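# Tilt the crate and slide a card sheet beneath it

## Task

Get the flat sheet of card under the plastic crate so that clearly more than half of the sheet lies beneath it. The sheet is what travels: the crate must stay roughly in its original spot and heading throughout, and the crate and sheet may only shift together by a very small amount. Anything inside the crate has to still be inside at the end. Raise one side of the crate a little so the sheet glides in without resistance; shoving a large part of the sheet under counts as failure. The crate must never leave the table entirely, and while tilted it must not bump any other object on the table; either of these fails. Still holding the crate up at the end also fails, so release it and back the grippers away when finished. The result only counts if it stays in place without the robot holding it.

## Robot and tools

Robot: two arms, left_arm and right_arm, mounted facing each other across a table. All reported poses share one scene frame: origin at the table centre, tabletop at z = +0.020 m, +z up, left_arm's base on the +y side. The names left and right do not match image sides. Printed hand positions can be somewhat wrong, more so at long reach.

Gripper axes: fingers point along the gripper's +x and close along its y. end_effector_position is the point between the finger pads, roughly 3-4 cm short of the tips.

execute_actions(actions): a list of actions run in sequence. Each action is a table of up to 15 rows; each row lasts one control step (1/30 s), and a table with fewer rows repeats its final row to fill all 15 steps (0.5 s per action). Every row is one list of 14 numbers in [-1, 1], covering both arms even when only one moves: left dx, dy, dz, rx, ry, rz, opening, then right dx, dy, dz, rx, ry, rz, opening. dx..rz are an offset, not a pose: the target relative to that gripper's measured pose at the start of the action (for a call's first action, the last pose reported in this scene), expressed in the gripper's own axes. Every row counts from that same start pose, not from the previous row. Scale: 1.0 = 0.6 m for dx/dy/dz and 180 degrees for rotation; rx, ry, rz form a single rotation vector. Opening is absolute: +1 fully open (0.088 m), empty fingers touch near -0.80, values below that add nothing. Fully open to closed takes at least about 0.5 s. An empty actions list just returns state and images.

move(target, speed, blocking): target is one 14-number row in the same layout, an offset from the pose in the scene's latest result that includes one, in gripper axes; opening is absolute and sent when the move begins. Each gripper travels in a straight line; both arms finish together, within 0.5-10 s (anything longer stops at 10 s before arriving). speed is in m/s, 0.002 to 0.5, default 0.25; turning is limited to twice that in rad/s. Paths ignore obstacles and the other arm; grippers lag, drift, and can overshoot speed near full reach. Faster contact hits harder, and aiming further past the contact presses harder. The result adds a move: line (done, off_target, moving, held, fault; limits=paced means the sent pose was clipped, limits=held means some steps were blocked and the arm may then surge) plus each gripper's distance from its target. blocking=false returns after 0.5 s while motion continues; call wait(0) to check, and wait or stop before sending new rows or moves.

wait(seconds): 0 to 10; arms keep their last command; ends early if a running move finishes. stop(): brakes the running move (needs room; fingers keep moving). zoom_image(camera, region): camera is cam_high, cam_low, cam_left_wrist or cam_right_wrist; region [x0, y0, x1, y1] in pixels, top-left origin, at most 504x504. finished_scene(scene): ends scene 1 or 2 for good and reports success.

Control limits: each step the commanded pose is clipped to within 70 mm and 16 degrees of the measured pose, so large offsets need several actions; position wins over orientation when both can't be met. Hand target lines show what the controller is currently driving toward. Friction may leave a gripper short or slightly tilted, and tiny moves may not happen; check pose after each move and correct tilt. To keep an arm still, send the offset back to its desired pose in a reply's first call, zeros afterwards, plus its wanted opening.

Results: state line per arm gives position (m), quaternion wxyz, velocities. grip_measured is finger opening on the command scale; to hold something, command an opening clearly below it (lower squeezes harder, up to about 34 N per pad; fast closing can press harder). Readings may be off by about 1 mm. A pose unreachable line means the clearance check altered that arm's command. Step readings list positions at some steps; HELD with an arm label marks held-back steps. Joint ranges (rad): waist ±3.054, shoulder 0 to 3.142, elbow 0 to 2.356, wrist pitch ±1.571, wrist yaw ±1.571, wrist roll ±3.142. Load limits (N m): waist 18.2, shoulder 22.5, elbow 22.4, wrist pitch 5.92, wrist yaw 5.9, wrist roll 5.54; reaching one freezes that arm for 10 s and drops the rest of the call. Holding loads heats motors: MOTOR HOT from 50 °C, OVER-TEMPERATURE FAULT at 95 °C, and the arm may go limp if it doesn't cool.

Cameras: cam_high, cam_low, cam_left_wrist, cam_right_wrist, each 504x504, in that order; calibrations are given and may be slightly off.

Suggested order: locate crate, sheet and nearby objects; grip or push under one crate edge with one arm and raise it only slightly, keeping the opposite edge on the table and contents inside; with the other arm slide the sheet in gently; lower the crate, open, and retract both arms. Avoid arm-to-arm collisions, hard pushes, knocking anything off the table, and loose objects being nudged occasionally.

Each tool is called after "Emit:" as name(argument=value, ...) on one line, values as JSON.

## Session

Emit:
execute_actions(actions=[])

Scene clock: 0.00 s.
left_arm: end_effector_position=(+0.2843, +0.3959, +0.2882) grip_measured=+0.825 end_effector_quat_wxyz=(+0.894, +0.136, +0.423, -0.057) end_effector_velocity=(-0.003, +0.004, -0.002) end_effector_angular_velocity=(+0.024, +0.013, +0.001) | right_arm: end_effector_position=(-0.1767, -0.3550, +0.1397) grip_measured=+0.848 end_effector_quat_wxyz=(+0.812, -0.046, +0.524, +0.253) end_effector_velocity=(+0.002, -0.001, +0.000) end_effector_angular_velocity=(-0.012, -0.007, +0.003)
Joint positions: left_arm=[ 0.465  1.339  1.116 -0.793 -0.429 -0.279  0.079] | right_arm=[ 1.031  2.092  1.318 -0.987  0.472  2.376  0.081]
Joint velocities: left_arm=[ 0.002 -0.002 -0.002 -0.022 -0.007  0.007 -0.   ] | right_arm=[-0.002 -0.002 -0.002 -0.007 -0.007 -0.007 -0.   ]
Heat: left arm: hottest shoulder 29 °C (+0.0 °C/min); right arm: hottest shoulder 24 °C (+0.0 °C/min).
Hand target (left_arm): +0.284, +0.396, +0.288; +0.894, +0.136, +0.423, -0.057
Hand target (right_arm): -0.177, -0.355, +0.140; +0.812, -0.046, +0.524, +0.253
camera_calibration (this result's frames):
cam_left_wrist: T_world_to_cam=[[-0.203203, -0.970754, -0.127852, 0.484129], [-0.93197, 0.231797, -0.278751, 0.281401], [0.300234, 0.0625112, -0.951815, 0.242864], [0, 0, 0, 1]] pos_world=[0.287718, 0.38956, 0.371499]
cam_right_wrist: T_world_to_cam=[[0.428143, -0.890174, -0.155834, -0.214508], [-0.903637, -0.419493, -0.0863997, -0.271743], [0.0115395, 0.177809, -0.983997, 0.287927], [0, 0, 0, 1]] pos_world=[-0.157039, -0.35614, 0.226413]

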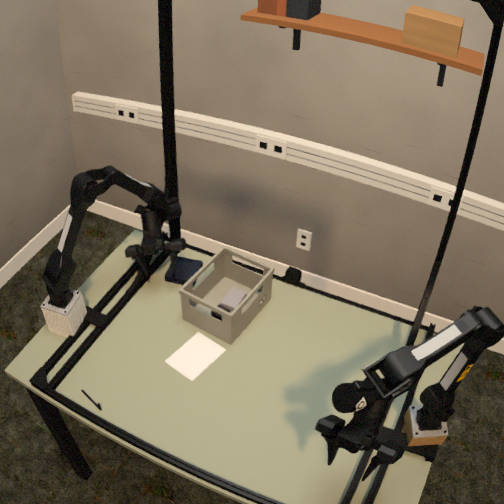

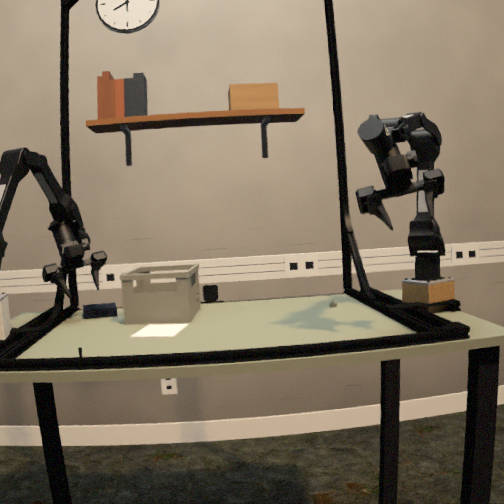

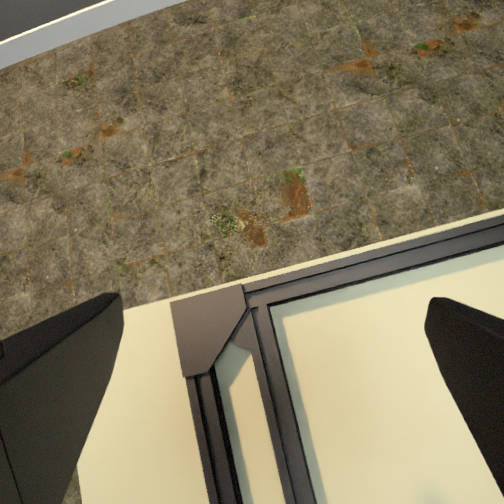

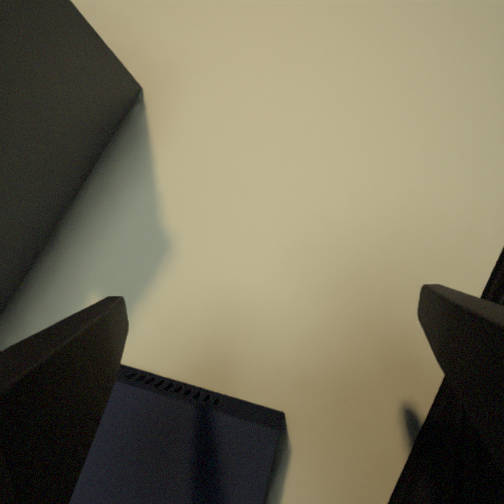

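Emit:
zoom_image(camera="cam_high", region=[130, 230, 310, 410])

Emit:
zoom_image(camera="cam_low", region=[70, 240, 230, 360])

Region (130, 230, 310, 410) of cam_high's 504x504 image, scaled by 2.800, with more detail than that image has.

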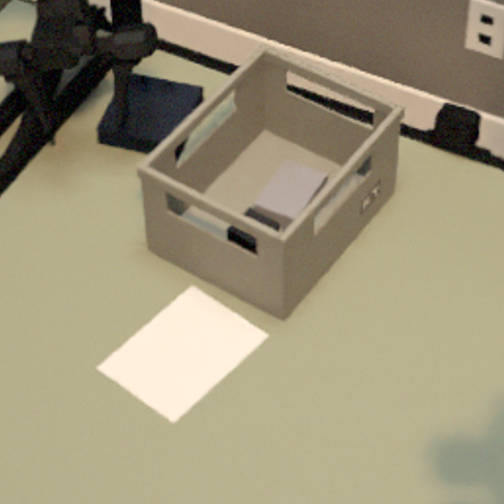

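Region (70, 240, 230, 360) of cam_low's 504x504 image, scaled by 3.150, with more detail than that image has; it fills the top 378 rows of this view, and the rest is white.

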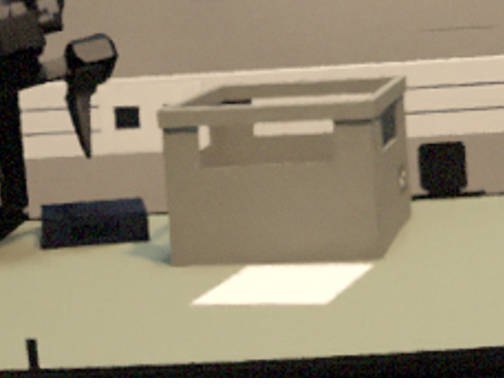

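Emit:
move(target=[-0.31,-0.749,-0.548,0.159,-0.28,-0.449,-0.2,0.09,-0.107,0.445,0.229,0.238,-0.069,-0.1])

Scene clock: 20.93 s.
left_arm: end_effector_position=(-0.1759, +0.0624, +0.1549) grip_measured=-0.200 end_effector_quat_wxyz=(+0.678, -0.012, +0.005, -0.735) end_effector_velocity=(-0.003, -0.001, -0.003) end_effector_angular_velocity=(+0.007, +0.004, -0.010) | right_arm: end_effector_position=(+0.0930, -0.3021, +0.1998) grip_measured=-0.100 end_effector_quat_wxyz=(+0.562, +0.098, +0.819, -0.060) end_effector_velocity=(+0.001, +0.002, +0.001) end_effector_angular_velocity=(+0.011, +0.005, -0.000)
Joint positions: left_arm=[-0.858  2.372  0.967  1.416 -0.366 -0.02   0.029] | right_arm=[-0.342  1.45   0.839 -0.925 -0.368  1.632  0.034]
Joint velocities: left_arm=[-0.002  0.007  0.007 -0.007  0.007 -0.007 -0.   ] | right_arm=[-0.007  0.002  0.002  0.007 -0.007 -0.007 -0.   ]
Heat: left arm: hottest shoulder 28 °C (-2.9 °C/min); right arm: hottest shoulder 27 °C (+8.6 °C/min).
Hand target (left_arm): -0.178, +0.061, +0.150; +0.677, -0.008, +0.003, -0.736
Hand target (right_arm): +0.094, -0.301, +0.199; +0.561, +0.095, +0.820, -0.062
Off the commanded pose (left_arm): 0.010 m, 1 deg.
Off the commanded pose (right_arm): 0.003 m, 1 deg.
move: off_target (left_arm)
camera_calibration (this result's frames):
cam_left_wrist: T_world_to_cam=[[-0.989266, 0.123153, 0.0786512, -0.188768], [-0.0281646, 0.367455, -0.929615, 0.143896], [-0.143385, -0.921851, -0.360043, 0.166737], [0, 0, 0, 1]] pos_world=[-0.158781, 0.124079, 0.208647]
cam_right_wrist: T_world_to_cam=[[-0.22765, -0.972914, 0.0401758, -0.276626], [-0.708368, 0.193777, 0.678724, 0.0135203], [-0.668125, 0.126052, -0.733294, 0.332038], [0, 0, 0, 1]] pos_world=[0.168446, -0.313608, 0.245419]

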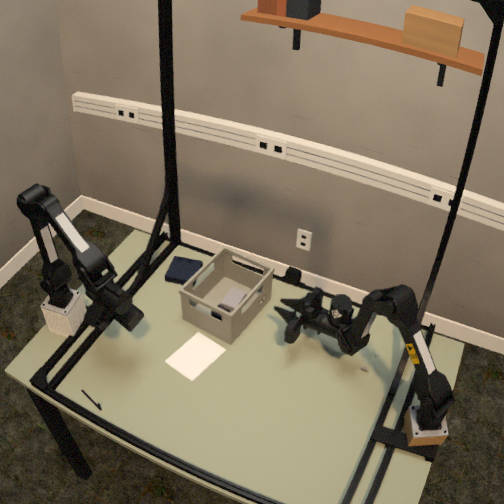

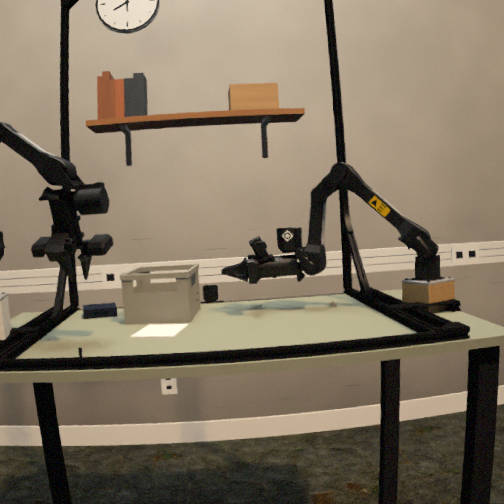

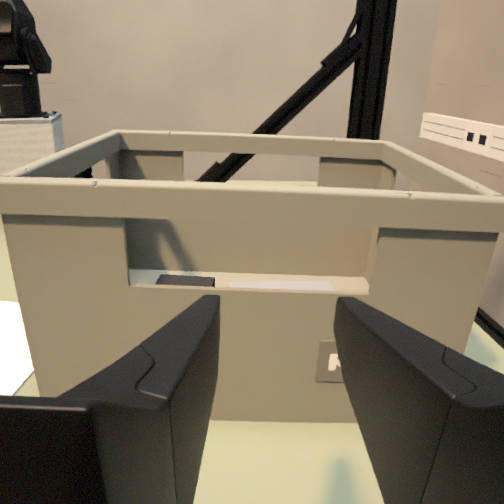

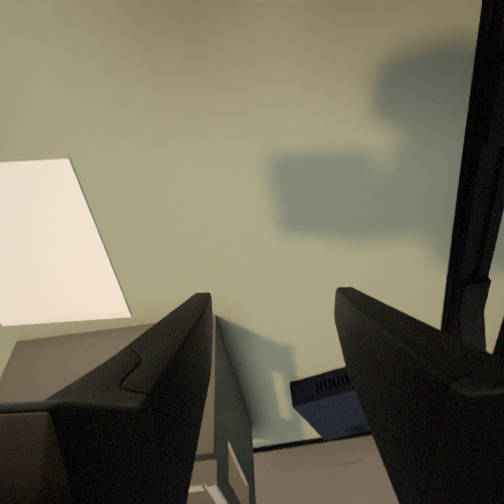

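Emit:
move(target=[0.075,0.03,-0.04,0,0,0,-0.2,0,0,0,0,0,0,-0.1], speed=0.1)

Emit:
zoom_image(camera="cam_low", region=[100, 200, 300, 360])

Scene clock: 24.93 s.
left_arm: end_effector_position=(-0.1622, +0.0178, +0.1371) grip_measured=-0.200 end_effector_quat_wxyz=(+0.678, -0.015, +0.003, -0.735) end_effector_velocity=(-0.005, +0.001, +0.001) end_effector_angular_velocity=(-0.006, +0.010, -0.015) | right_arm: end_effector_position=(+0.0931, -0.3019, +0.2000) grip_measured=-0.100 end_effector_quat_wxyz=(+0.562, +0.098, +0.819, -0.060) end_effector_velocity=(-0.000, +0.001, +0.000) end_effector_angular_velocity=(+0.016, +0.004, +0.018)
Joint positions: left_arm=[-0.781  2.501  1.155  1.365 -0.29  -0.02   0.029] | right_arm=[-0.343  1.451  0.839 -0.925 -0.369  1.631  0.034]
Joint velocities: left_arm=[-0.007  0.002  0.002  0.007  0.007 -0.007 -0.   ] | right_arm=[-0.002 -0.002 -0.002  0.007 -0.007 -0.022 -0.   ]
Heat: left arm: hottest shoulder 28 °C (-2.4 °C/min); right arm: hottest shoulder 27 °C (+7.2 °C/min).
Hand target (left_arm): -0.162, +0.016, +0.131; +0.678, -0.012, +0.005, -0.735
Hand target (right_arm): +0.093, -0.302, +0.200; +0.562, +0.098, +0.819, -0.060
Off the commanded pose (left_arm): 0.006 m, 0 deg.
Off the commanded pose (right_arm): 0.000 m, 0 deg.
move: done
camera_calibration (this result's frames):
cam_left_wrist: T_world_to_cam=[[-0.989212, 0.123032, 0.079516, -0.168341], [-0.0302091, 0.359812, -0.932536, 0.144344], [-0.143342, -0.924878, -0.352214, 0.120165], [0, 0, 0, 1]] pos_world=[-0.14494, 0.0799124, 0.190316]
cam_right_wrist: T_world_to_cam=[[-0.227304, -0.973005, 0.0399217, -0.276484], [-0.708228, 0.193308, 0.679003, 0.0132414], [-0.668391, 0.126067, -0.733049, 0.33213], [0, 0, 0, 1]] pos_world=[0.168525, -0.31345, 0.245514]

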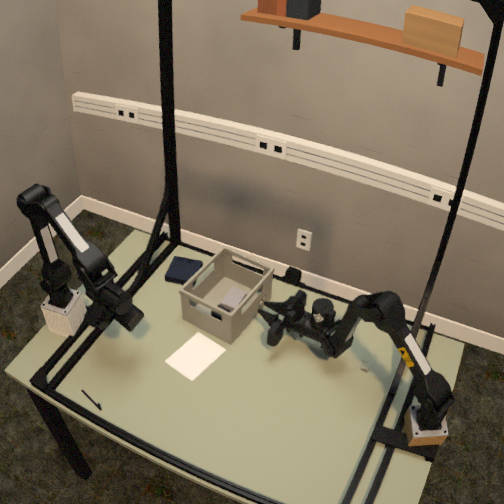

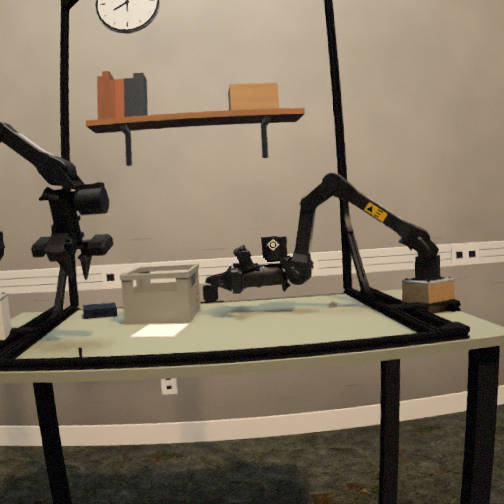

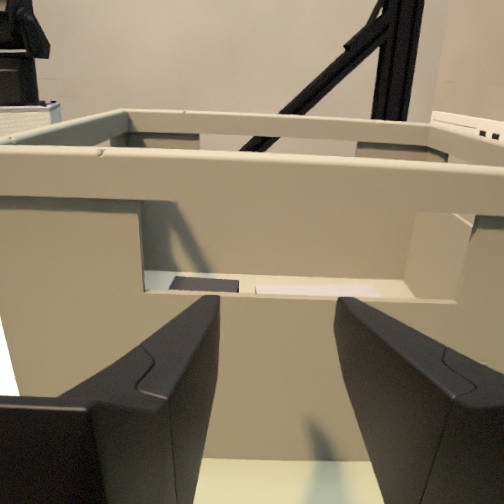

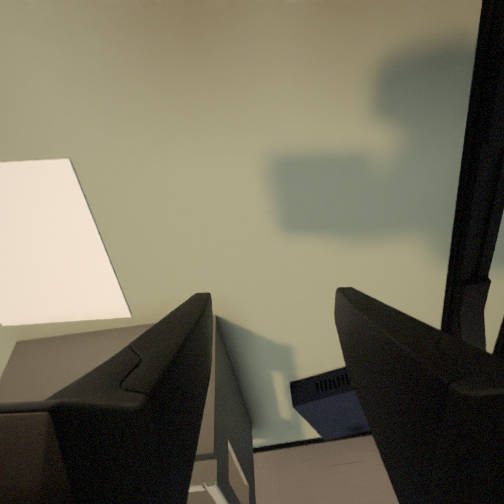

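Region (100, 200, 300, 360) of cam_low's 504x504 image, scaled by 2.520, with more detail than that image has; it fills the top 403 rows of this view, and the rest is white.

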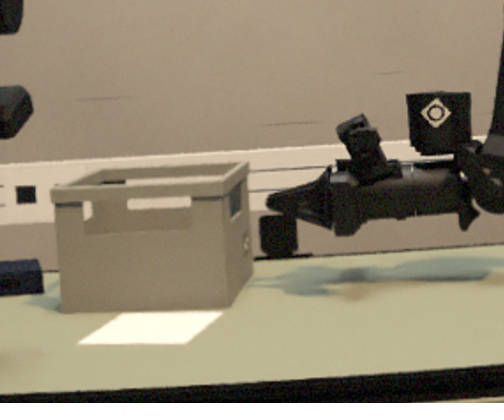

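Emit:
move(target=[0.097,-0.012,0,0,0,0,-0.2,0.203,0.275,0.01,0,0,0,-0.1], speed=0.15)

Scene clock: 29.90 s.
left_arm: end_effector_position=(-0.1749, -0.0375, +0.1445) grip_measured=-0.200 end_effector_quat_wxyz=(+0.678, -0.018, +0.001, -0.735) end_effector_velocity=(-0.003, +0.000, -0.002) end_effector_angular_velocity=(+0.017, +0.002, -0.000) | right_arm: end_effector_position=(+0.0941, -0.1291, +0.0940) grip_measured=-0.100 end_effector_quat_wxyz=(+0.561, +0.103, +0.820, -0.049) end_effector_velocity=(-0.000, -0.001, -0.000) end_effector_angular_velocity=(-0.004, +0.007, +0.005)
Joint positions: left_arm=[-0.763  2.596  1.449  1.173 -0.272 -0.02   0.029] | right_arm=[-0.271  2.23   1.379 -0.636 -0.368  1.705  0.034]
Joint velocities: left_arm=[-0.007 -0.002  0.002 -0.022 -0.007 -0.007 -0.   ] | right_arm=[-0.002  0.002  0.002 -0.007 -0.007 -0.007 -0.   ]
Heat: left arm: hottest shoulder 29 °C (+0.0 °C/min); right arm: hottest shoulder 27 °C (+6.0 °C/min).
Hand target (left_arm): -0.174, -0.039, +0.138; +0.678, -0.015, +0.003, -0.735
Hand target (right_arm): +0.093, -0.131, +0.086; +0.562, +0.099, +0.819, -0.060
Off the commanded pose (left_arm): 0.007 m, 0 deg.
Off the commanded pose (right_arm): 0.008 m, 1 deg.
move: done
camera_calibration (this result's frames):
cam_left_wrist: T_world_to_cam=[[-0.988955, 0.124308, 0.0807164, -0.174825], [-0.0318389, 0.3537, -0.934817, 0.170655], [-0.144755, -0.927062, -0.345836, 0.0685154], [0, 0, 0, 1]] pos_world=[-0.157542, 0.0248894, 0.197337]
cam_right_wrist: T_world_to_cam=[[-0.224317, -0.974364, 0.0172174, -0.102237], [-0.708985, 0.175292, 0.68309, 0.049919], [-0.668597, 0.141022, -0.730131, 0.235068], [0, 0, 0, 1]] pos_world=[0.169624, -0.141516, 0.139292]

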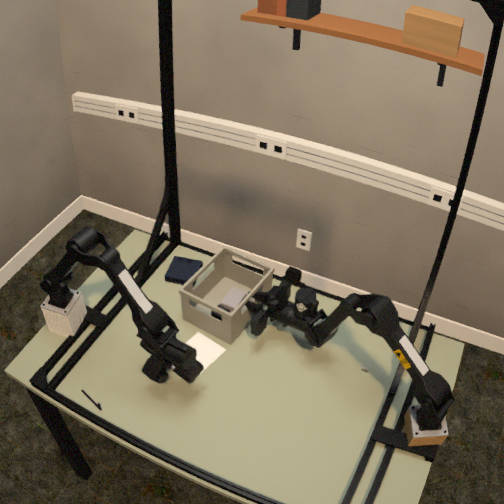

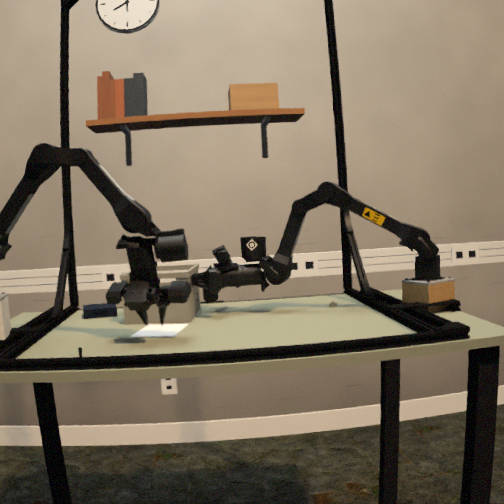

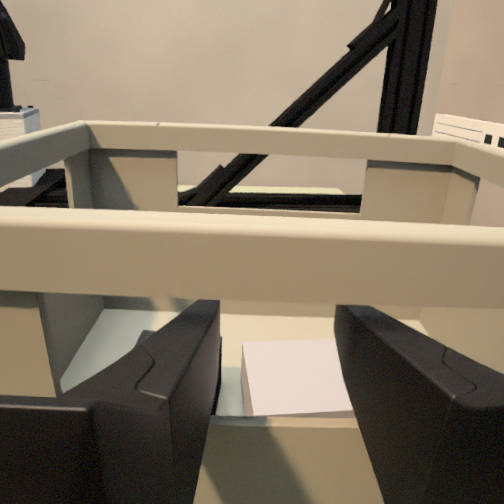

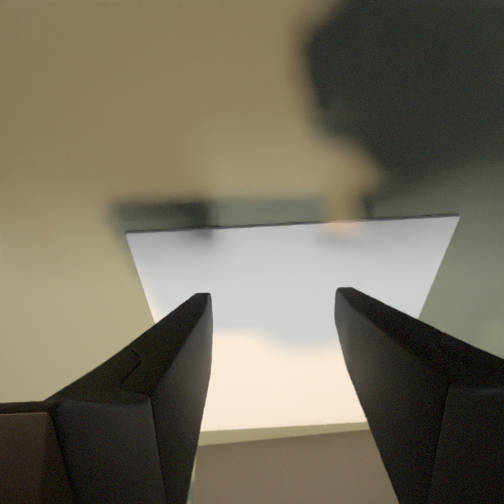

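Emit:
execute_actions(actions=[[[0.01,0,0.02,0,-0.01,0,-0.2,0.02,-0.01,0.003,0,0,-0.015,-0.1],[0.012,0,0.03,0,-0.012,0,-0.2,0.025,-0.01,0.004,0,0,-0.015,-0.1],[0.014,0,0.04,0,-0.015,0,-0.2,0.03,-0.012,0.005,0,0,-0.015,-0.1],[0.016,0,0.05,0,-0.02,0,-0.2,0.035,-0.012,0.006,0,0,-0.015,-0.1],[0.018,0,0.06,0,-0.025,0,-0.2,0.04,-0.014,0.007,0,0,-0.015,-0.1],[0.02,0,0.07,0,-0.03,0,-0.2,0.045,-0.016,0.008,0,0,-0.015,-0.1],[0.02,0,0.08,0,-0.035,0,-0.2,0.05,-0.018,0.009,0,0,-0.015,-0.1],[0.022,0,0.09,0,-0.04,0,-0.2,0.056,-0.02,0.01,0,0,-0.015,-0.1],[0.024,0,0.1,0,-0.045,0,-0.2,0.062,-0.02,0.01,0,0,-0.015,-0.1],[0.026,0,0.11,0,-0.05,0,-0.2,0.068,-0.02,0.01,0,0,-0.015,-0.1]]])

Emit:
wait(seconds=0.3)

Emit:
zoom_image(camera="cam_low", region=[70, 200, 270, 360])

Scene clock: 39.00 s.
left_arm: end_effector_position=(-0.1757, -0.0420, +0.1577) grip_measured=-0.200 end_effector_quat_wxyz=(+0.675, -0.028, -0.019, -0.737) end_effector_velocity=(+0.001, +0.000, +0.011) end_effector_angular_velocity=(-0.041, -0.008, -0.003) | right_arm: end_effector_position=(+0.0846, -0.1297, +0.0678) grip_measured=-0.100 end_effector_quat_wxyz=(+0.559, +0.093, +0.823, -0.046) end_effector_velocity=(-0.007, +0.008, -0.001) end_effector_angular_velocity=(+0.046, +0.018, +0.021)
Joint positions: left_arm=[-0.76   2.595  1.472  1.192 -0.261  0.009  0.029] | right_arm=[-0.25   2.294  1.365 -0.564 -0.374  1.705  0.034]
Joint velocities: left_arm=[ 0.002 -0.007 -0.002  0.037  0.007  0.022 -0.   ] | right_arm=[ 0.012  0.007 -0.002  0.051 -0.022 -0.007 -0.   ]
Heat: left arm: hottest shoulder 30 °C (+1.5 °C/min); right arm: hottest shoulder 28 °C (+6.2 °C/min).
Hand target (left_arm): -0.174, -0.049, +0.210; +0.676, -0.076, -0.052, -0.731
Hand target (right_arm): +0.082, -0.138, +0.054; +0.559, +0.084, +0.822, -0.062
Off the commanded pose (left_arm): 0.054 m, 7 deg.
Off the commanded pose (right_arm): 0.016 m, 2 deg.
Step readings (end_effector_position):
0: left_arm (-0.1749, -0.0376, +0.1436) | right_arm (+0.0940, -0.1293, +0.0931)
1: left_arm (-0.1750, -0.0379, +0.1442) | right_arm (+0.0939, -0.1299, +0.0927)
2: left_arm (-0.1753, -0.0383, +0.1449) | right_arm (+0.0936, -0.1301, +0.0920)
4: left_arm (-0.1753, -0.0394, +0.1467) | right_arm (+0.0923, -0.1306, +0.0894)
8: left_arm (-0.1756, -0.0413, +0.1530) | right_arm (+0.0895, -0.1296, +0.0801)
15: end_effector_position above
camera_calibration (this result's frames):
cam_left_wrist: T_world_to_cam=[[-0.989173, 0.13324, 0.0615212, -0.172796], [-0.0168531, 0.3133, -0.949505, 0.187752], [-0.145787, -0.940261, -0.307663, 0.0620563], [0, 0, 0, 1]] pos_world=[-0.158714, 0.0225496, 0.207994]
cam_right_wrist: T_world_to_cam=[[-0.203477, -0.978779, 0.0242613, -0.107331], [-0.707499, 0.16412, 0.687393, 0.0592886], [-0.676788, 0.122704, -0.72588, 0.207634], [0, 0, 0, 1]] pos_world=[0.160632, -0.140261, 0.112567]

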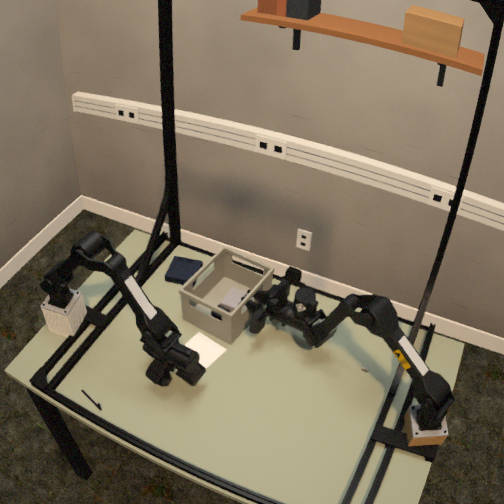

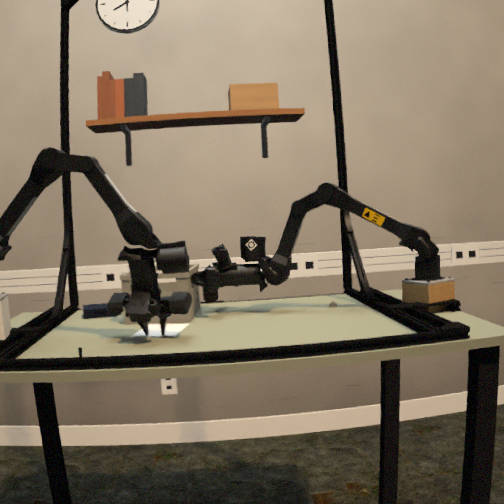

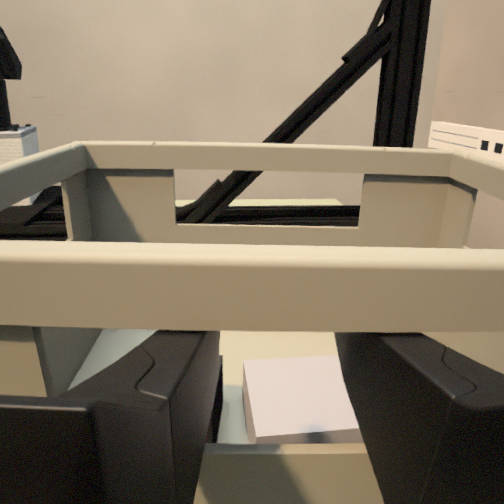

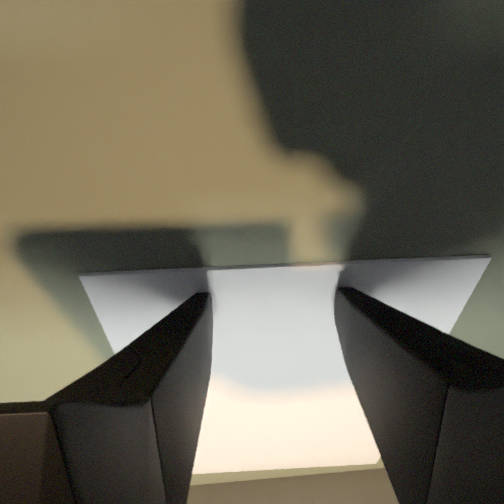

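Scene clock: 39.30 s.
left_arm: end_effector_position=(-0.1757, -0.0420, +0.1580) grip_measured=-0.201 end_effector_quat_wxyz=(+0.675, -0.028, -0.020, -0.737) end_effector_velocity=(+0.002, -0.000, +0.001) end_effector_angular_velocity=(+0.005, +0.022, +0.018) | right_arm: end_effector_position=(+0.0843, -0.1290, +0.0677) grip_measured=-0.100 end_effector_quat_wxyz=(+0.558, +0.094, +0.823, -0.045) end_effector_velocity=(-0.000, -0.003, +0.000) end_effector_angular_velocity=(-0.008, +0.022, +0.001)
Joint positions: left_arm=[-0.759  2.595  1.472  1.194 -0.26   0.01   0.029] | right_arm=[-0.249  2.294  1.365 -0.56  -0.374  1.706  0.034]
Joint velocities: left_arm=[-0.002 -0.002  0.002 -0.007 -0.022 -0.022 -0.   ] | right_arm=[-0.007 -0.002 -0.007 -0.007 -0.022 -0.007 -0.   ]
Heat: left arm: hottest shoulder 30 °C (+1.5 °C/min); right arm: hottest shoulder 28 °C (+6.1 °C/min).
Hand target (left_arm): -0.174, -0.049, +0.210; +0.676, -0.076, -0.052, -0.731
Hand target (right_arm): +0.082, -0.138, +0.054; +0.559, +0.084, +0.822, -0.062
Off the commanded pose (left_arm): 0.054 m, 7 deg.
Off the commanded pose (right_arm): 0.017 m, 2 deg.
wait: 0.30 s; at rest by 0.17 s
camera_calibration (this result's frames):
cam_left_wrist: T_world_to_cam=[[-0.98915, 0.133987, 0.0602486, -0.172513], [-0.0156304, 0.311796, -0.95002, 0.188307], [-0.146075, -0.940654, -0.306319, 0.0618585], [0, 0, 0, 1]] pos_world=[-0.158662, 0.0225886, 0.208237]
cam_right_wrist: T_world_to_cam=[[-0.203773, -0.978787, 0.0212813, -0.106464], [-0.707559, 0.162261, 0.687773, 0.0587905], [-0.676636, 0.125092, -0.725614, 0.207592], [0, 0, 0, 1]] pos_world=[0.160368, -0.139713, 0.112463]

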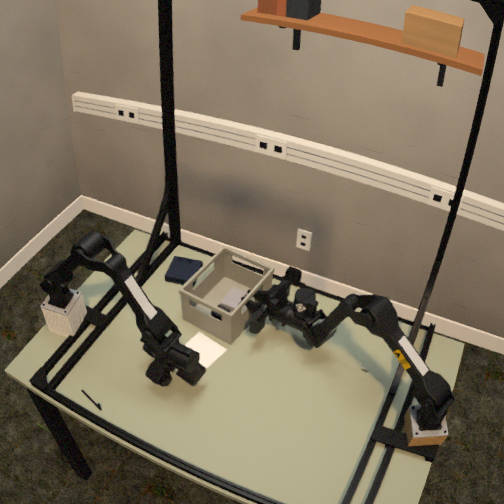

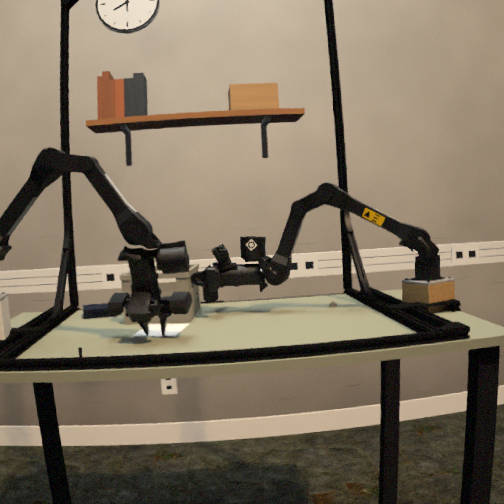

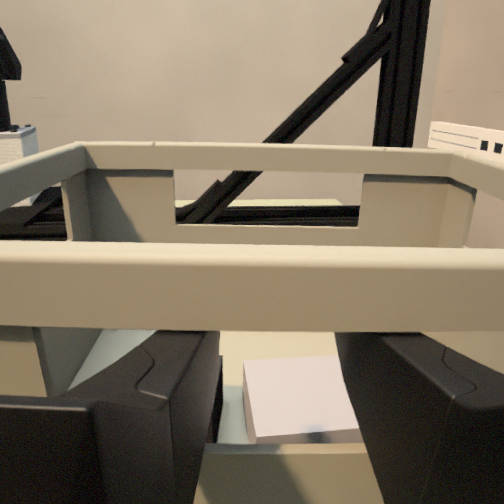

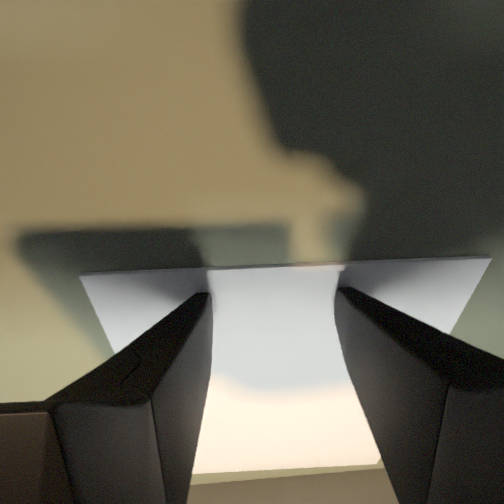

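Region (70, 200, 270, 360) of cam_low's 504x504 image, scaled by 2.520, with more detail than that image has; it fills the top 403 rows of this view, and the rest is white.

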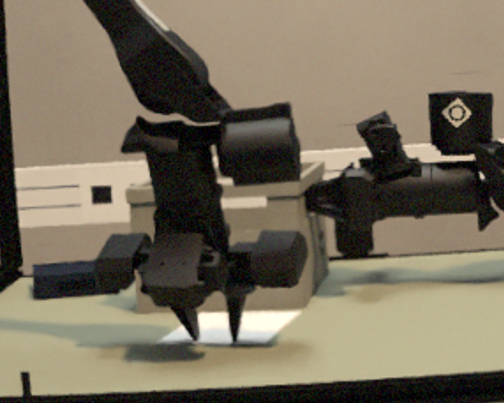

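Emit:
execute_actions(actions=[[[0.05,0,0.14,0,-0.055,0,-0.2,0.027,0,0.01,-0.036,0,-0.026,-0.1]]])

Emit:
zoom_image(camera="cam_low", region=[70, 200, 270, 360])

Scene clock: 42.47 s.
left_arm: end_effector_position=(-0.1768, -0.0576, +0.1869) grip_measured=-0.200 end_effector_quat_wxyz=(+0.672, -0.043, -0.045, -0.738) end_effector_velocity=(+0.002, -0.008, +0.007) end_effector_angular_velocity=(+0.010, +0.022, +0.021) | right_arm: end_effector_position=(+0.0830, -0.1222, +0.0667) grip_measured=-0.100 end_effector_quat_wxyz=(+0.558, +0.042, +0.829, -0.008) end_effector_velocity=(+0.002, -0.003, +0.000) end_effector_angular_velocity=(-0.019, -0.006, +0.018)
Joint positions: left_arm=[-0.748  2.589  1.556  1.162 -0.242  0.04   0.029] | right_arm=[-0.249  2.346  1.459 -0.65  -0.387  1.57   0.034]
Joint velocities: left_arm=[ 0.002 -0.002  0.042 -0.051 -0.022 -0.022 -0.   ] | right_arm=[-0.002  0.007  0.017 -0.037  0.007 -0.022 -0.   ]
Heat: left arm: hottest shoulder 33 °C (+5.7 °C/min); right arm: hottest shoulder 28 °C (+5.7 °C/min).
Hand target (left_arm): -0.176, -0.063, +0.243; +0.671, -0.091, -0.078, -0.732
Hand target (right_arm): +0.084, -0.129, +0.051; +0.560, +0.028, +0.827, -0.021
Off the commanded pose (left_arm): 0.058 m, 7 deg.
Off the commanded pose (right_arm): 0.018 m, 2 deg.
Step readings (end_effector_position):
0: left_arm (-0.1755, -0.0422, +0.1584) | right_arm (+0.0841, -0.1292, +0.0673)
1: left_arm (-0.1756, -0.0431, +0.1609) | right_arm (+0.0840, -0.1293, +0.0667)
2: left_arm (-0.1758, -0.0445, +0.1643) | right_arm (+0.0836, -0.1277, +0.0667)
4: left_arm (-0.1761, -0.0478, +0.1699) | right_arm (+0.0831, -0.1243, +0.0669)
8: left_arm (-0.1764, -0.0539, +0.1817) | right_arm (+0.0830, -0.1226, +0.0669)
15: end_effector_position above
camera_calibration (this result's frames):
cam_left_wrist: T_world_to_cam=[[-0.989253, 0.140404, 0.0408067, -0.169291], [-0.00348507, 0.256368, -0.966573, 0.222617], [-0.146172, -0.956327, -0.253124, 0.044981], [0, 0, 0, 1]] pos_world=[-0.160121, 0.00971369, 0.23347]
cam_right_wrist: T_world_to_cam=[[-0.0777499, -0.996802, 0.0184809, -0.11246], [-0.718571, 0.0688785, 0.692035, 0.0466456], [-0.691094, 0.0405257, -0.721628, 0.1958], [0, 0, 0, 1]] pos_world=[0.160091, -0.123248, 0.111093]

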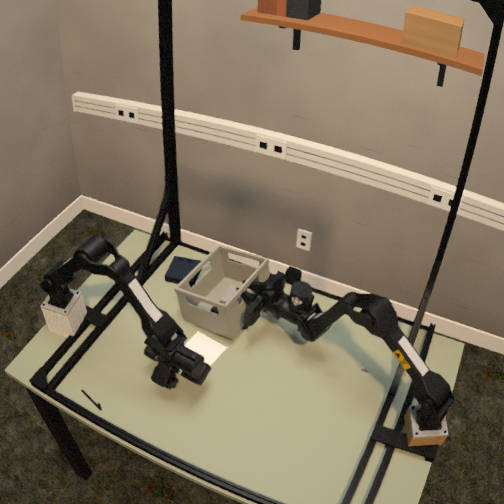

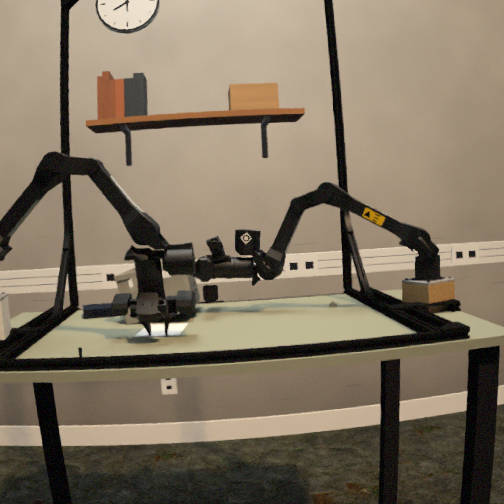

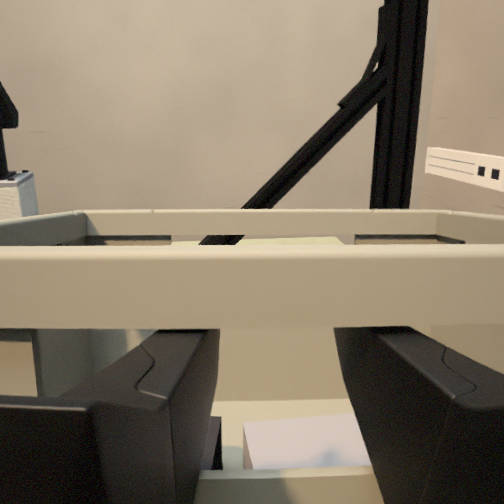

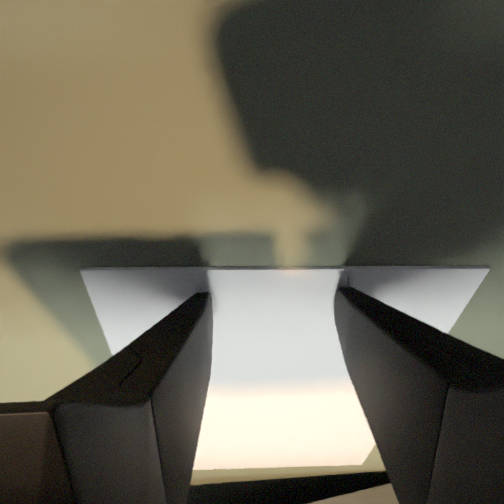

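Region (70, 200, 270, 360) of cam_low's 504x504 image, scaled by 2.520, with more detail than that image has; it fills the top 403 rows of this view, and the rest is white.

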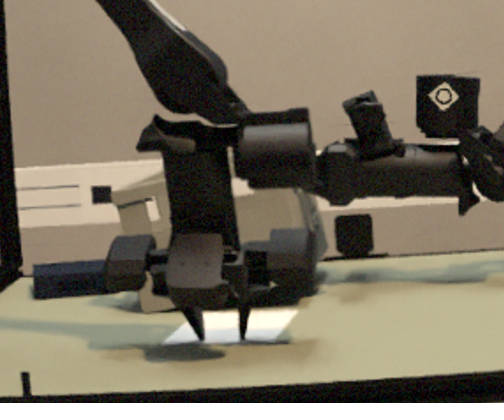

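Emit:
execute_actions(actions=[[[0.018,0,0.092,-0.006,-0.037,0,-0.2,0.045,-0.014,-0.036,0.008,0.012,-0.014,-0.1]],[[0.018,0,0.092,-0.006,-0.037,0,-0.2,0.046,-0.014,-0.036,0.008,0.012,-0.014,-0.1]],[[0.018,0,0.092,-0.006,-0.037,0,-0.2,0.047,-0.014,-0.035,0.008,0.012,-0.014,-0.1]]])

Emit:
zoom_image(camera="cam_low", region=[70, 200, 270, 360])

Scene clock: 46.80 s.
left_arm: end_effector_position=(-0.1769, -0.0585, +0.1893) grip_measured=-0.200 end_effector_quat_wxyz=(+0.670, -0.046, -0.047, -0.739) end_effector_velocity=(+0.002, -0.001, -0.004) end_effector_angular_velocity=(+0.022, +0.001, +0.009) | right_arm: end_effector_position=(-0.0107, -0.1188, +0.0667) grip_measured=-0.100 end_effector_quat_wxyz=(+0.501, +0.033, +0.865, -0.016) end_effector_velocity=(+0.000, -0.003, -0.000) end_effector_angular_velocity=(-0.017, +0.006, -0.008)
Joint positions: left_arm=[-0.746  2.589  1.561  1.163 -0.234  0.04   0.029] | right_arm=[-0.066  2.375  1.469 -0.559 -0.511  1.774  0.034]
Joint velocities: left_arm=[ 0.002 -0.002 -0.002 -0.022 -0.007 -0.007 -0.   ] | right_arm=[-0.002 -0.002 -0.007 -0.007 -0.007  0.007  0.   ]
Heat: left arm: hottest shoulder 37 °C (+10.3 °C/min); right arm: hottest shoulder 28 °C (+5.1 °C/min).
Hand target (left_arm): -0.177, -0.060, +0.244; +0.667, -0.095, -0.079, -0.735
Hand target (right_arm): -0.010, -0.125, +0.052; +0.504, +0.026, +0.863, -0.034
Off the commanded pose (left_arm): 0.056 m, 7 deg.
Off the commanded pose (right_arm): 0.017 m, 2 deg.
Step readings (end_effector_position; steps 1 to 15: 1st action; 16 to 30: 2nd action; 31 to 45: 3rd action):
0: left_arm (-0.1769, -0.0585, +0.1883) | right_arm (+0.0830, -0.1221, +0.0667)
1: left_arm (-0.1769, -0.0585, +0.1883) | right_arm (+0.0821, -0.1217, +0.0668)
2: left_arm (-0.1769, -0.0585, +0.1883) | right_arm (+0.0785, -0.1204, +0.0671)
4: left_arm (-0.1770, -0.0584, +0.1888) | right_arm (+0.0681, -0.1193, +0.0670)
8: left_arm (-0.1769, -0.0584, +0.1890) | right_arm (+0.0543, -0.1193, +0.0670)
15: left_arm (-0.1770, -0.0584, +0.1890) | right_arm (+0.0533, -0.1190, +0.0669)
16: left_arm (-0.1768, -0.0584, +0.1891) | right_arm (+0.0517, -0.1184, +0.0669)
17: left_arm (-0.1769, -0.0584, +0.1891) | right_arm (+0.0477, -0.1175, +0.0670)
19: left_arm (-0.1769, -0.0585, +0.1892) | right_arm (+0.0366, -0.1175, +0.0669)
23: left_arm (-0.1769, -0.0585, +0.1892) | right_arm (+0.0228, -0.1188, +0.0667)
30: left_arm (-0.1770, -0.0585, +0.1892) | right_arm (+0.0219, -0.1185, +0.0666)
31: left_arm (-0.1770, -0.0585, +0.1892) | right_arm (+0.0199, -0.1179, +0.0667)
32: left_arm (-0.1769, -0.0585, +0.1893) | right_arm (+0.0154, -0.1170, +0.0669)
34: left_arm (-0.1768, -0.0586, +0.1893) | right_arm (+0.0041, -0.1174, +0.0669)
38: left_arm (-0.1769, -0.0585, +0.1893) | right_arm (-0.0097, -0.1190, +0.0668)
45: end_effector_position above
camera_calibration (this result's frames):
cam_left_wrist: T_world_to_cam=[[-0.98837, 0.146569, 0.0405114, -0.168771], [-0.00254532, 0.250425, -0.968133, 0.225337], [-0.152044, -0.956977, -0.24714, 0.0425025], [0, 0, 0, 1]] pos_world=[-0.159773, 0.00898046, 0.235497]
cam_right_wrist: T_world_to_cam=[[-0.0654259, -0.996771, 0.0465524, -0.118083], [-0.619364, 0.0771432, 0.781305, -0.0248331], [-0.782373, 0.0222847, -0.622411, 0.121094], [0, 0, 0, 1]] pos_world=[0.0716346, -0.118485, 0.10027]

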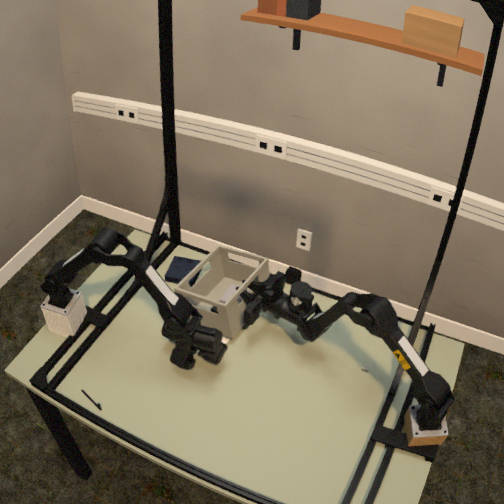

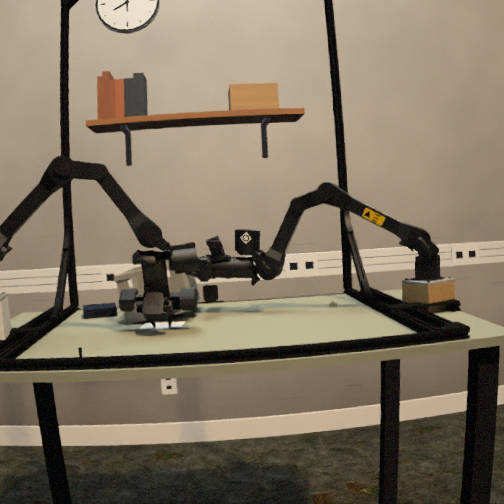

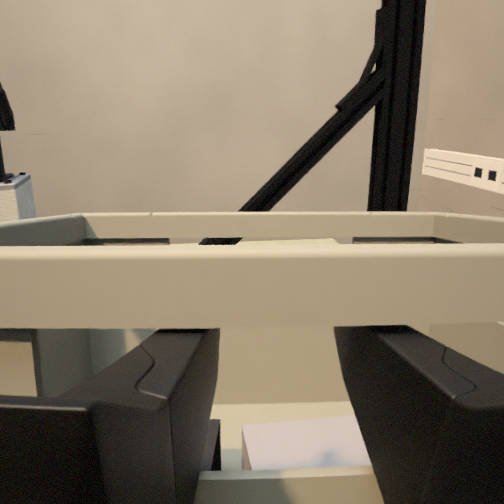

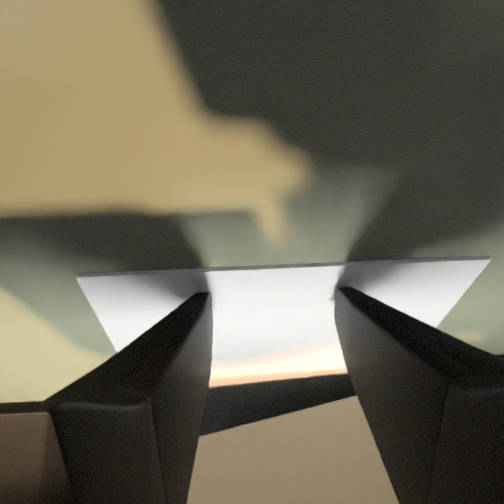

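Region (70, 200, 270, 360) of cam_low's 504x504 image, scaled by 2.520, with more detail than that image has; it fills the top 403 rows of this view, and the rest is white.

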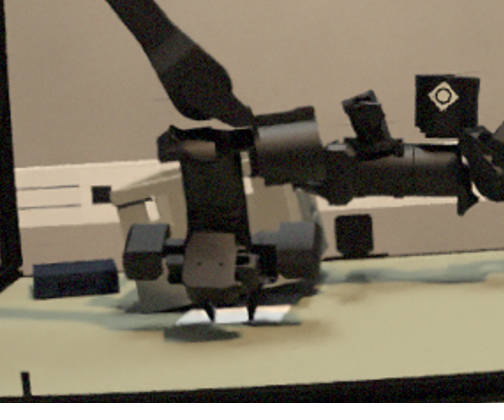

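One more 3 cm with some +y, then retract.

Emit:
execute_actions(actions=[[[0.018,0,0.092,-0.006,-0.037,0,-0.2,0.049,0.004,-0.03,0.008,0,-0.005,-0.1]],[[0.018,0,0.092,-0.006,-0.037,0,-0.2,-0.07,0,0,0,0,0,-0.1]],[[0.018,0,0.092,-0.006,-0.037,0,-0.2,-0.08,-0.03,0.05,0,0,0,-0.1]],[[0.018,0,0.092,-0.006,-0.037,0,-0.2,-0.05,-0.09,0.04,0,0,0,-0.1]],[[0.018,0,0.092,-0.006,-0.037,0,-0.2,-0.05,-0.09,0.04,0,0,0,-0.1]]])

Scene clock: 52.10 s.
left_arm: end_effector_position=(-0.1768, -0.0589, +0.1902) grip_measured=-0.200 end_effector_quat_wxyz=(+0.666, -0.046, -0.048, -0.743) end_effector_velocity=(-0.000, +0.000, -0.001) end_effector_angular_velocity=(+0.008, +0.006, +0.004) | right_arm: end_effector_position=(+0.0897, -0.2430, +0.1439) grip_measured=-0.100 end_effector_quat_wxyz=(+0.497, +0.039, +0.866, -0.036) end_effector_velocity=(+0.001, -0.016, -0.002) end_effector_angular_velocity=(-0.043, +0.018, +0.001)
Joint positions: left_arm=[-0.743  2.587  1.561  1.164 -0.22   0.04   0.029] | right_arm=[-0.368  1.869  1.    -0.78  -0.522  1.461  0.034]
Joint velocities: left_arm=[-0.002 -0.002 -0.002 -0.007 -0.007 -0.007 -0.   ] | right_arm=[-0.017 -0.012 -0.032 -0.037 -0.007 -0.022 -0.   ]
Heat: left arm: hottest shoulder 41 °C (+13.8 °C/min); right arm: hottest shoulder 29 °C (+5.8 °C/min).
Hand target (left_arm): -0.177, -0.061, +0.245; +0.663, -0.096, -0.080, -0.739
Hand target (right_arm): +0.090, -0.246, +0.146; +0.498, +0.039, +0.866, -0.033
Off the commanded pose (left_arm): 0.056 m, 7 deg.
Off the commanded pose (right_arm): 0.003 m, 0 deg.
Step readings (end_effector_position; steps 1 to 15: 1st action; 16 to 30: 2nd action; 31 to 45: 3rd action; 46 to 60: 4th action; 61 to 75: 5th action):
0: left_arm (-0.1770, -0.0585, +0.1897) | right_arm (-0.0109, -0.1187, +0.0666)
1: left_arm (-0.1770, -0.0585, +0.1897) | right_arm (-0.0123, -0.1172, +0.0668)
2: left_arm (-0.1769, -0.0585, +0.1897) | right_arm (-0.0161, -0.1142, +0.0670)
4: left_arm (-0.1770, -0.0585, +0.1897) | right_arm (-0.0272, -0.1099, +0.0673)
8: left_arm (-0.1769, -0.0586, +0.1897) | right_arm (-0.0413, -0.1099, +0.0673)
15: left_arm (-0.1769, -0.0586, +0.1897) | right_arm (-0.0423, -0.1092, +0.0673)
16: left_arm (-0.1769, -0.0586, +0.1897) | right_arm (-0.0413, -0.1101, +0.0702)
17: left_arm (-0.1770, -0.0586, +0.1897) | right_arm (-0.0379, -0.1141, +0.0730)
19: left_arm (-0.1770, -0.0586, +0.1897) | right_arm (-0.0299, -0.1156, +0.0795)
23: left_arm (-0.1770, -0.0586, +0.1897) | right_arm (-0.0202, -0.1124, +0.0935)
30: left_arm (-0.1769, -0.0587, +0.1897) | right_arm (-0.0196, -0.1135, +0.0971)
31: left_arm (-0.1769, -0.0587, +0.1898) | right_arm (-0.0183, -0.1156, +0.0995)
32: left_arm (-0.1770, -0.0586, +0.1898) | right_arm (-0.0119, -0.1224, +0.1019)
34: left_arm (-0.1769, -0.0587, +0.1898) | right_arm (+0.0059, -0.1304, +0.1081)
38: left_arm (-0.1770, -0.0587, +0.1898) | right_arm (+0.0294, -0.1296, +0.1186)
45: left_arm (-0.1770, -0.0587, +0.1898) | right_arm (+0.0300, -0.1335, +0.1196)
46: left_arm (-0.1768, -0.0587, +0.1898) | right_arm (+0.0308, -0.1376, +0.1201)
47: left_arm (-0.1769, -0.0587, +0.1898) | right_arm (+0.0344, -0.1499, +0.1209)
49: left_arm (-0.1768, -0.0588, +0.1898) | right_arm (+0.0450, -0.1733, +0.1239)
53: left_arm (-0.1769, -0.0588, +0.1899) | right_arm (+0.0590, -0.1855, +0.1280)
60: left_arm (-0.1769, -0.0588, +0.1902) | right_arm (+0.0601, -0.1888, +0.1310)
61: left_arm (-0.1770, -0.0588, +0.1902) | right_arm (+0.0612, -0.1932, +0.1318)
62: left_arm (-0.1768, -0.0588, +0.1902) | right_arm (+0.0653, -0.2054, +0.1331)
64: left_arm (-0.1769, -0.0588, +0.1902) | right_arm (+0.0764, -0.2278, +0.1364)
68: left_arm (-0.1768, -0.0589, +0.1902) | right_arm (+0.0886, -0.2394, +0.1410)
75: end_effector_position above
camera_calibration (this result's frames):
cam_left_wrist: T_world_to_cam=[[-0.986873, 0.156713, 0.0390259, -0.167547], [0.00108861, 0.248098, -0.968734, 0.226868], [-0.161495, -0.955975, -0.245011, 0.0404152], [0, 0, 0, 1]] pos_world=[-0.159068, 0.00860736, 0.236215]
cam_right_wrist: T_world_to_cam=[[-0.0946785, -0.992731, 0.0743032, -0.239352], [-0.609829, 0.116831, 0.783875, -0.0049194], [-0.786858, 0.0289039, -0.616457, 0.251594], [0, 0, 0, 1]] pos_world=[0.172307, -0.24431, 0.176737]

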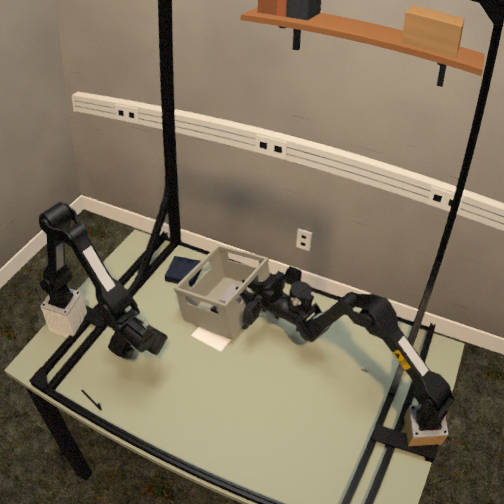

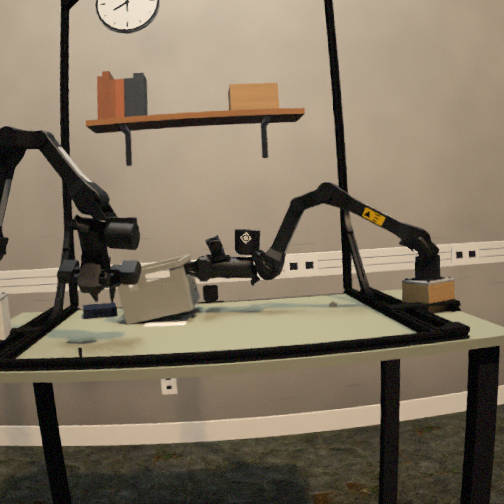

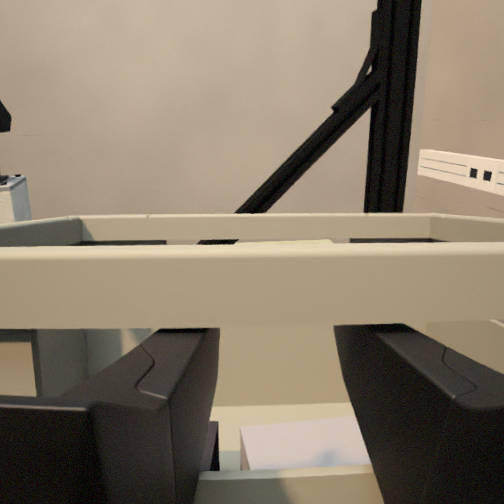

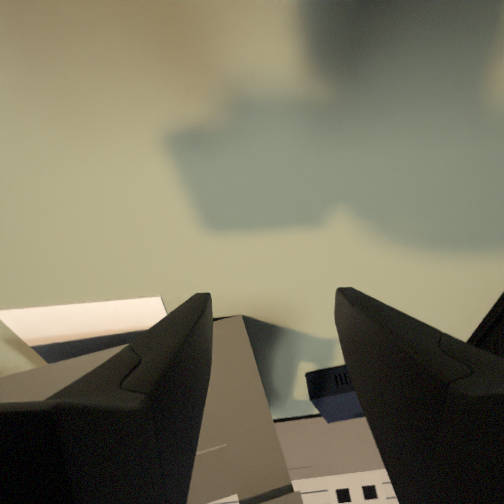

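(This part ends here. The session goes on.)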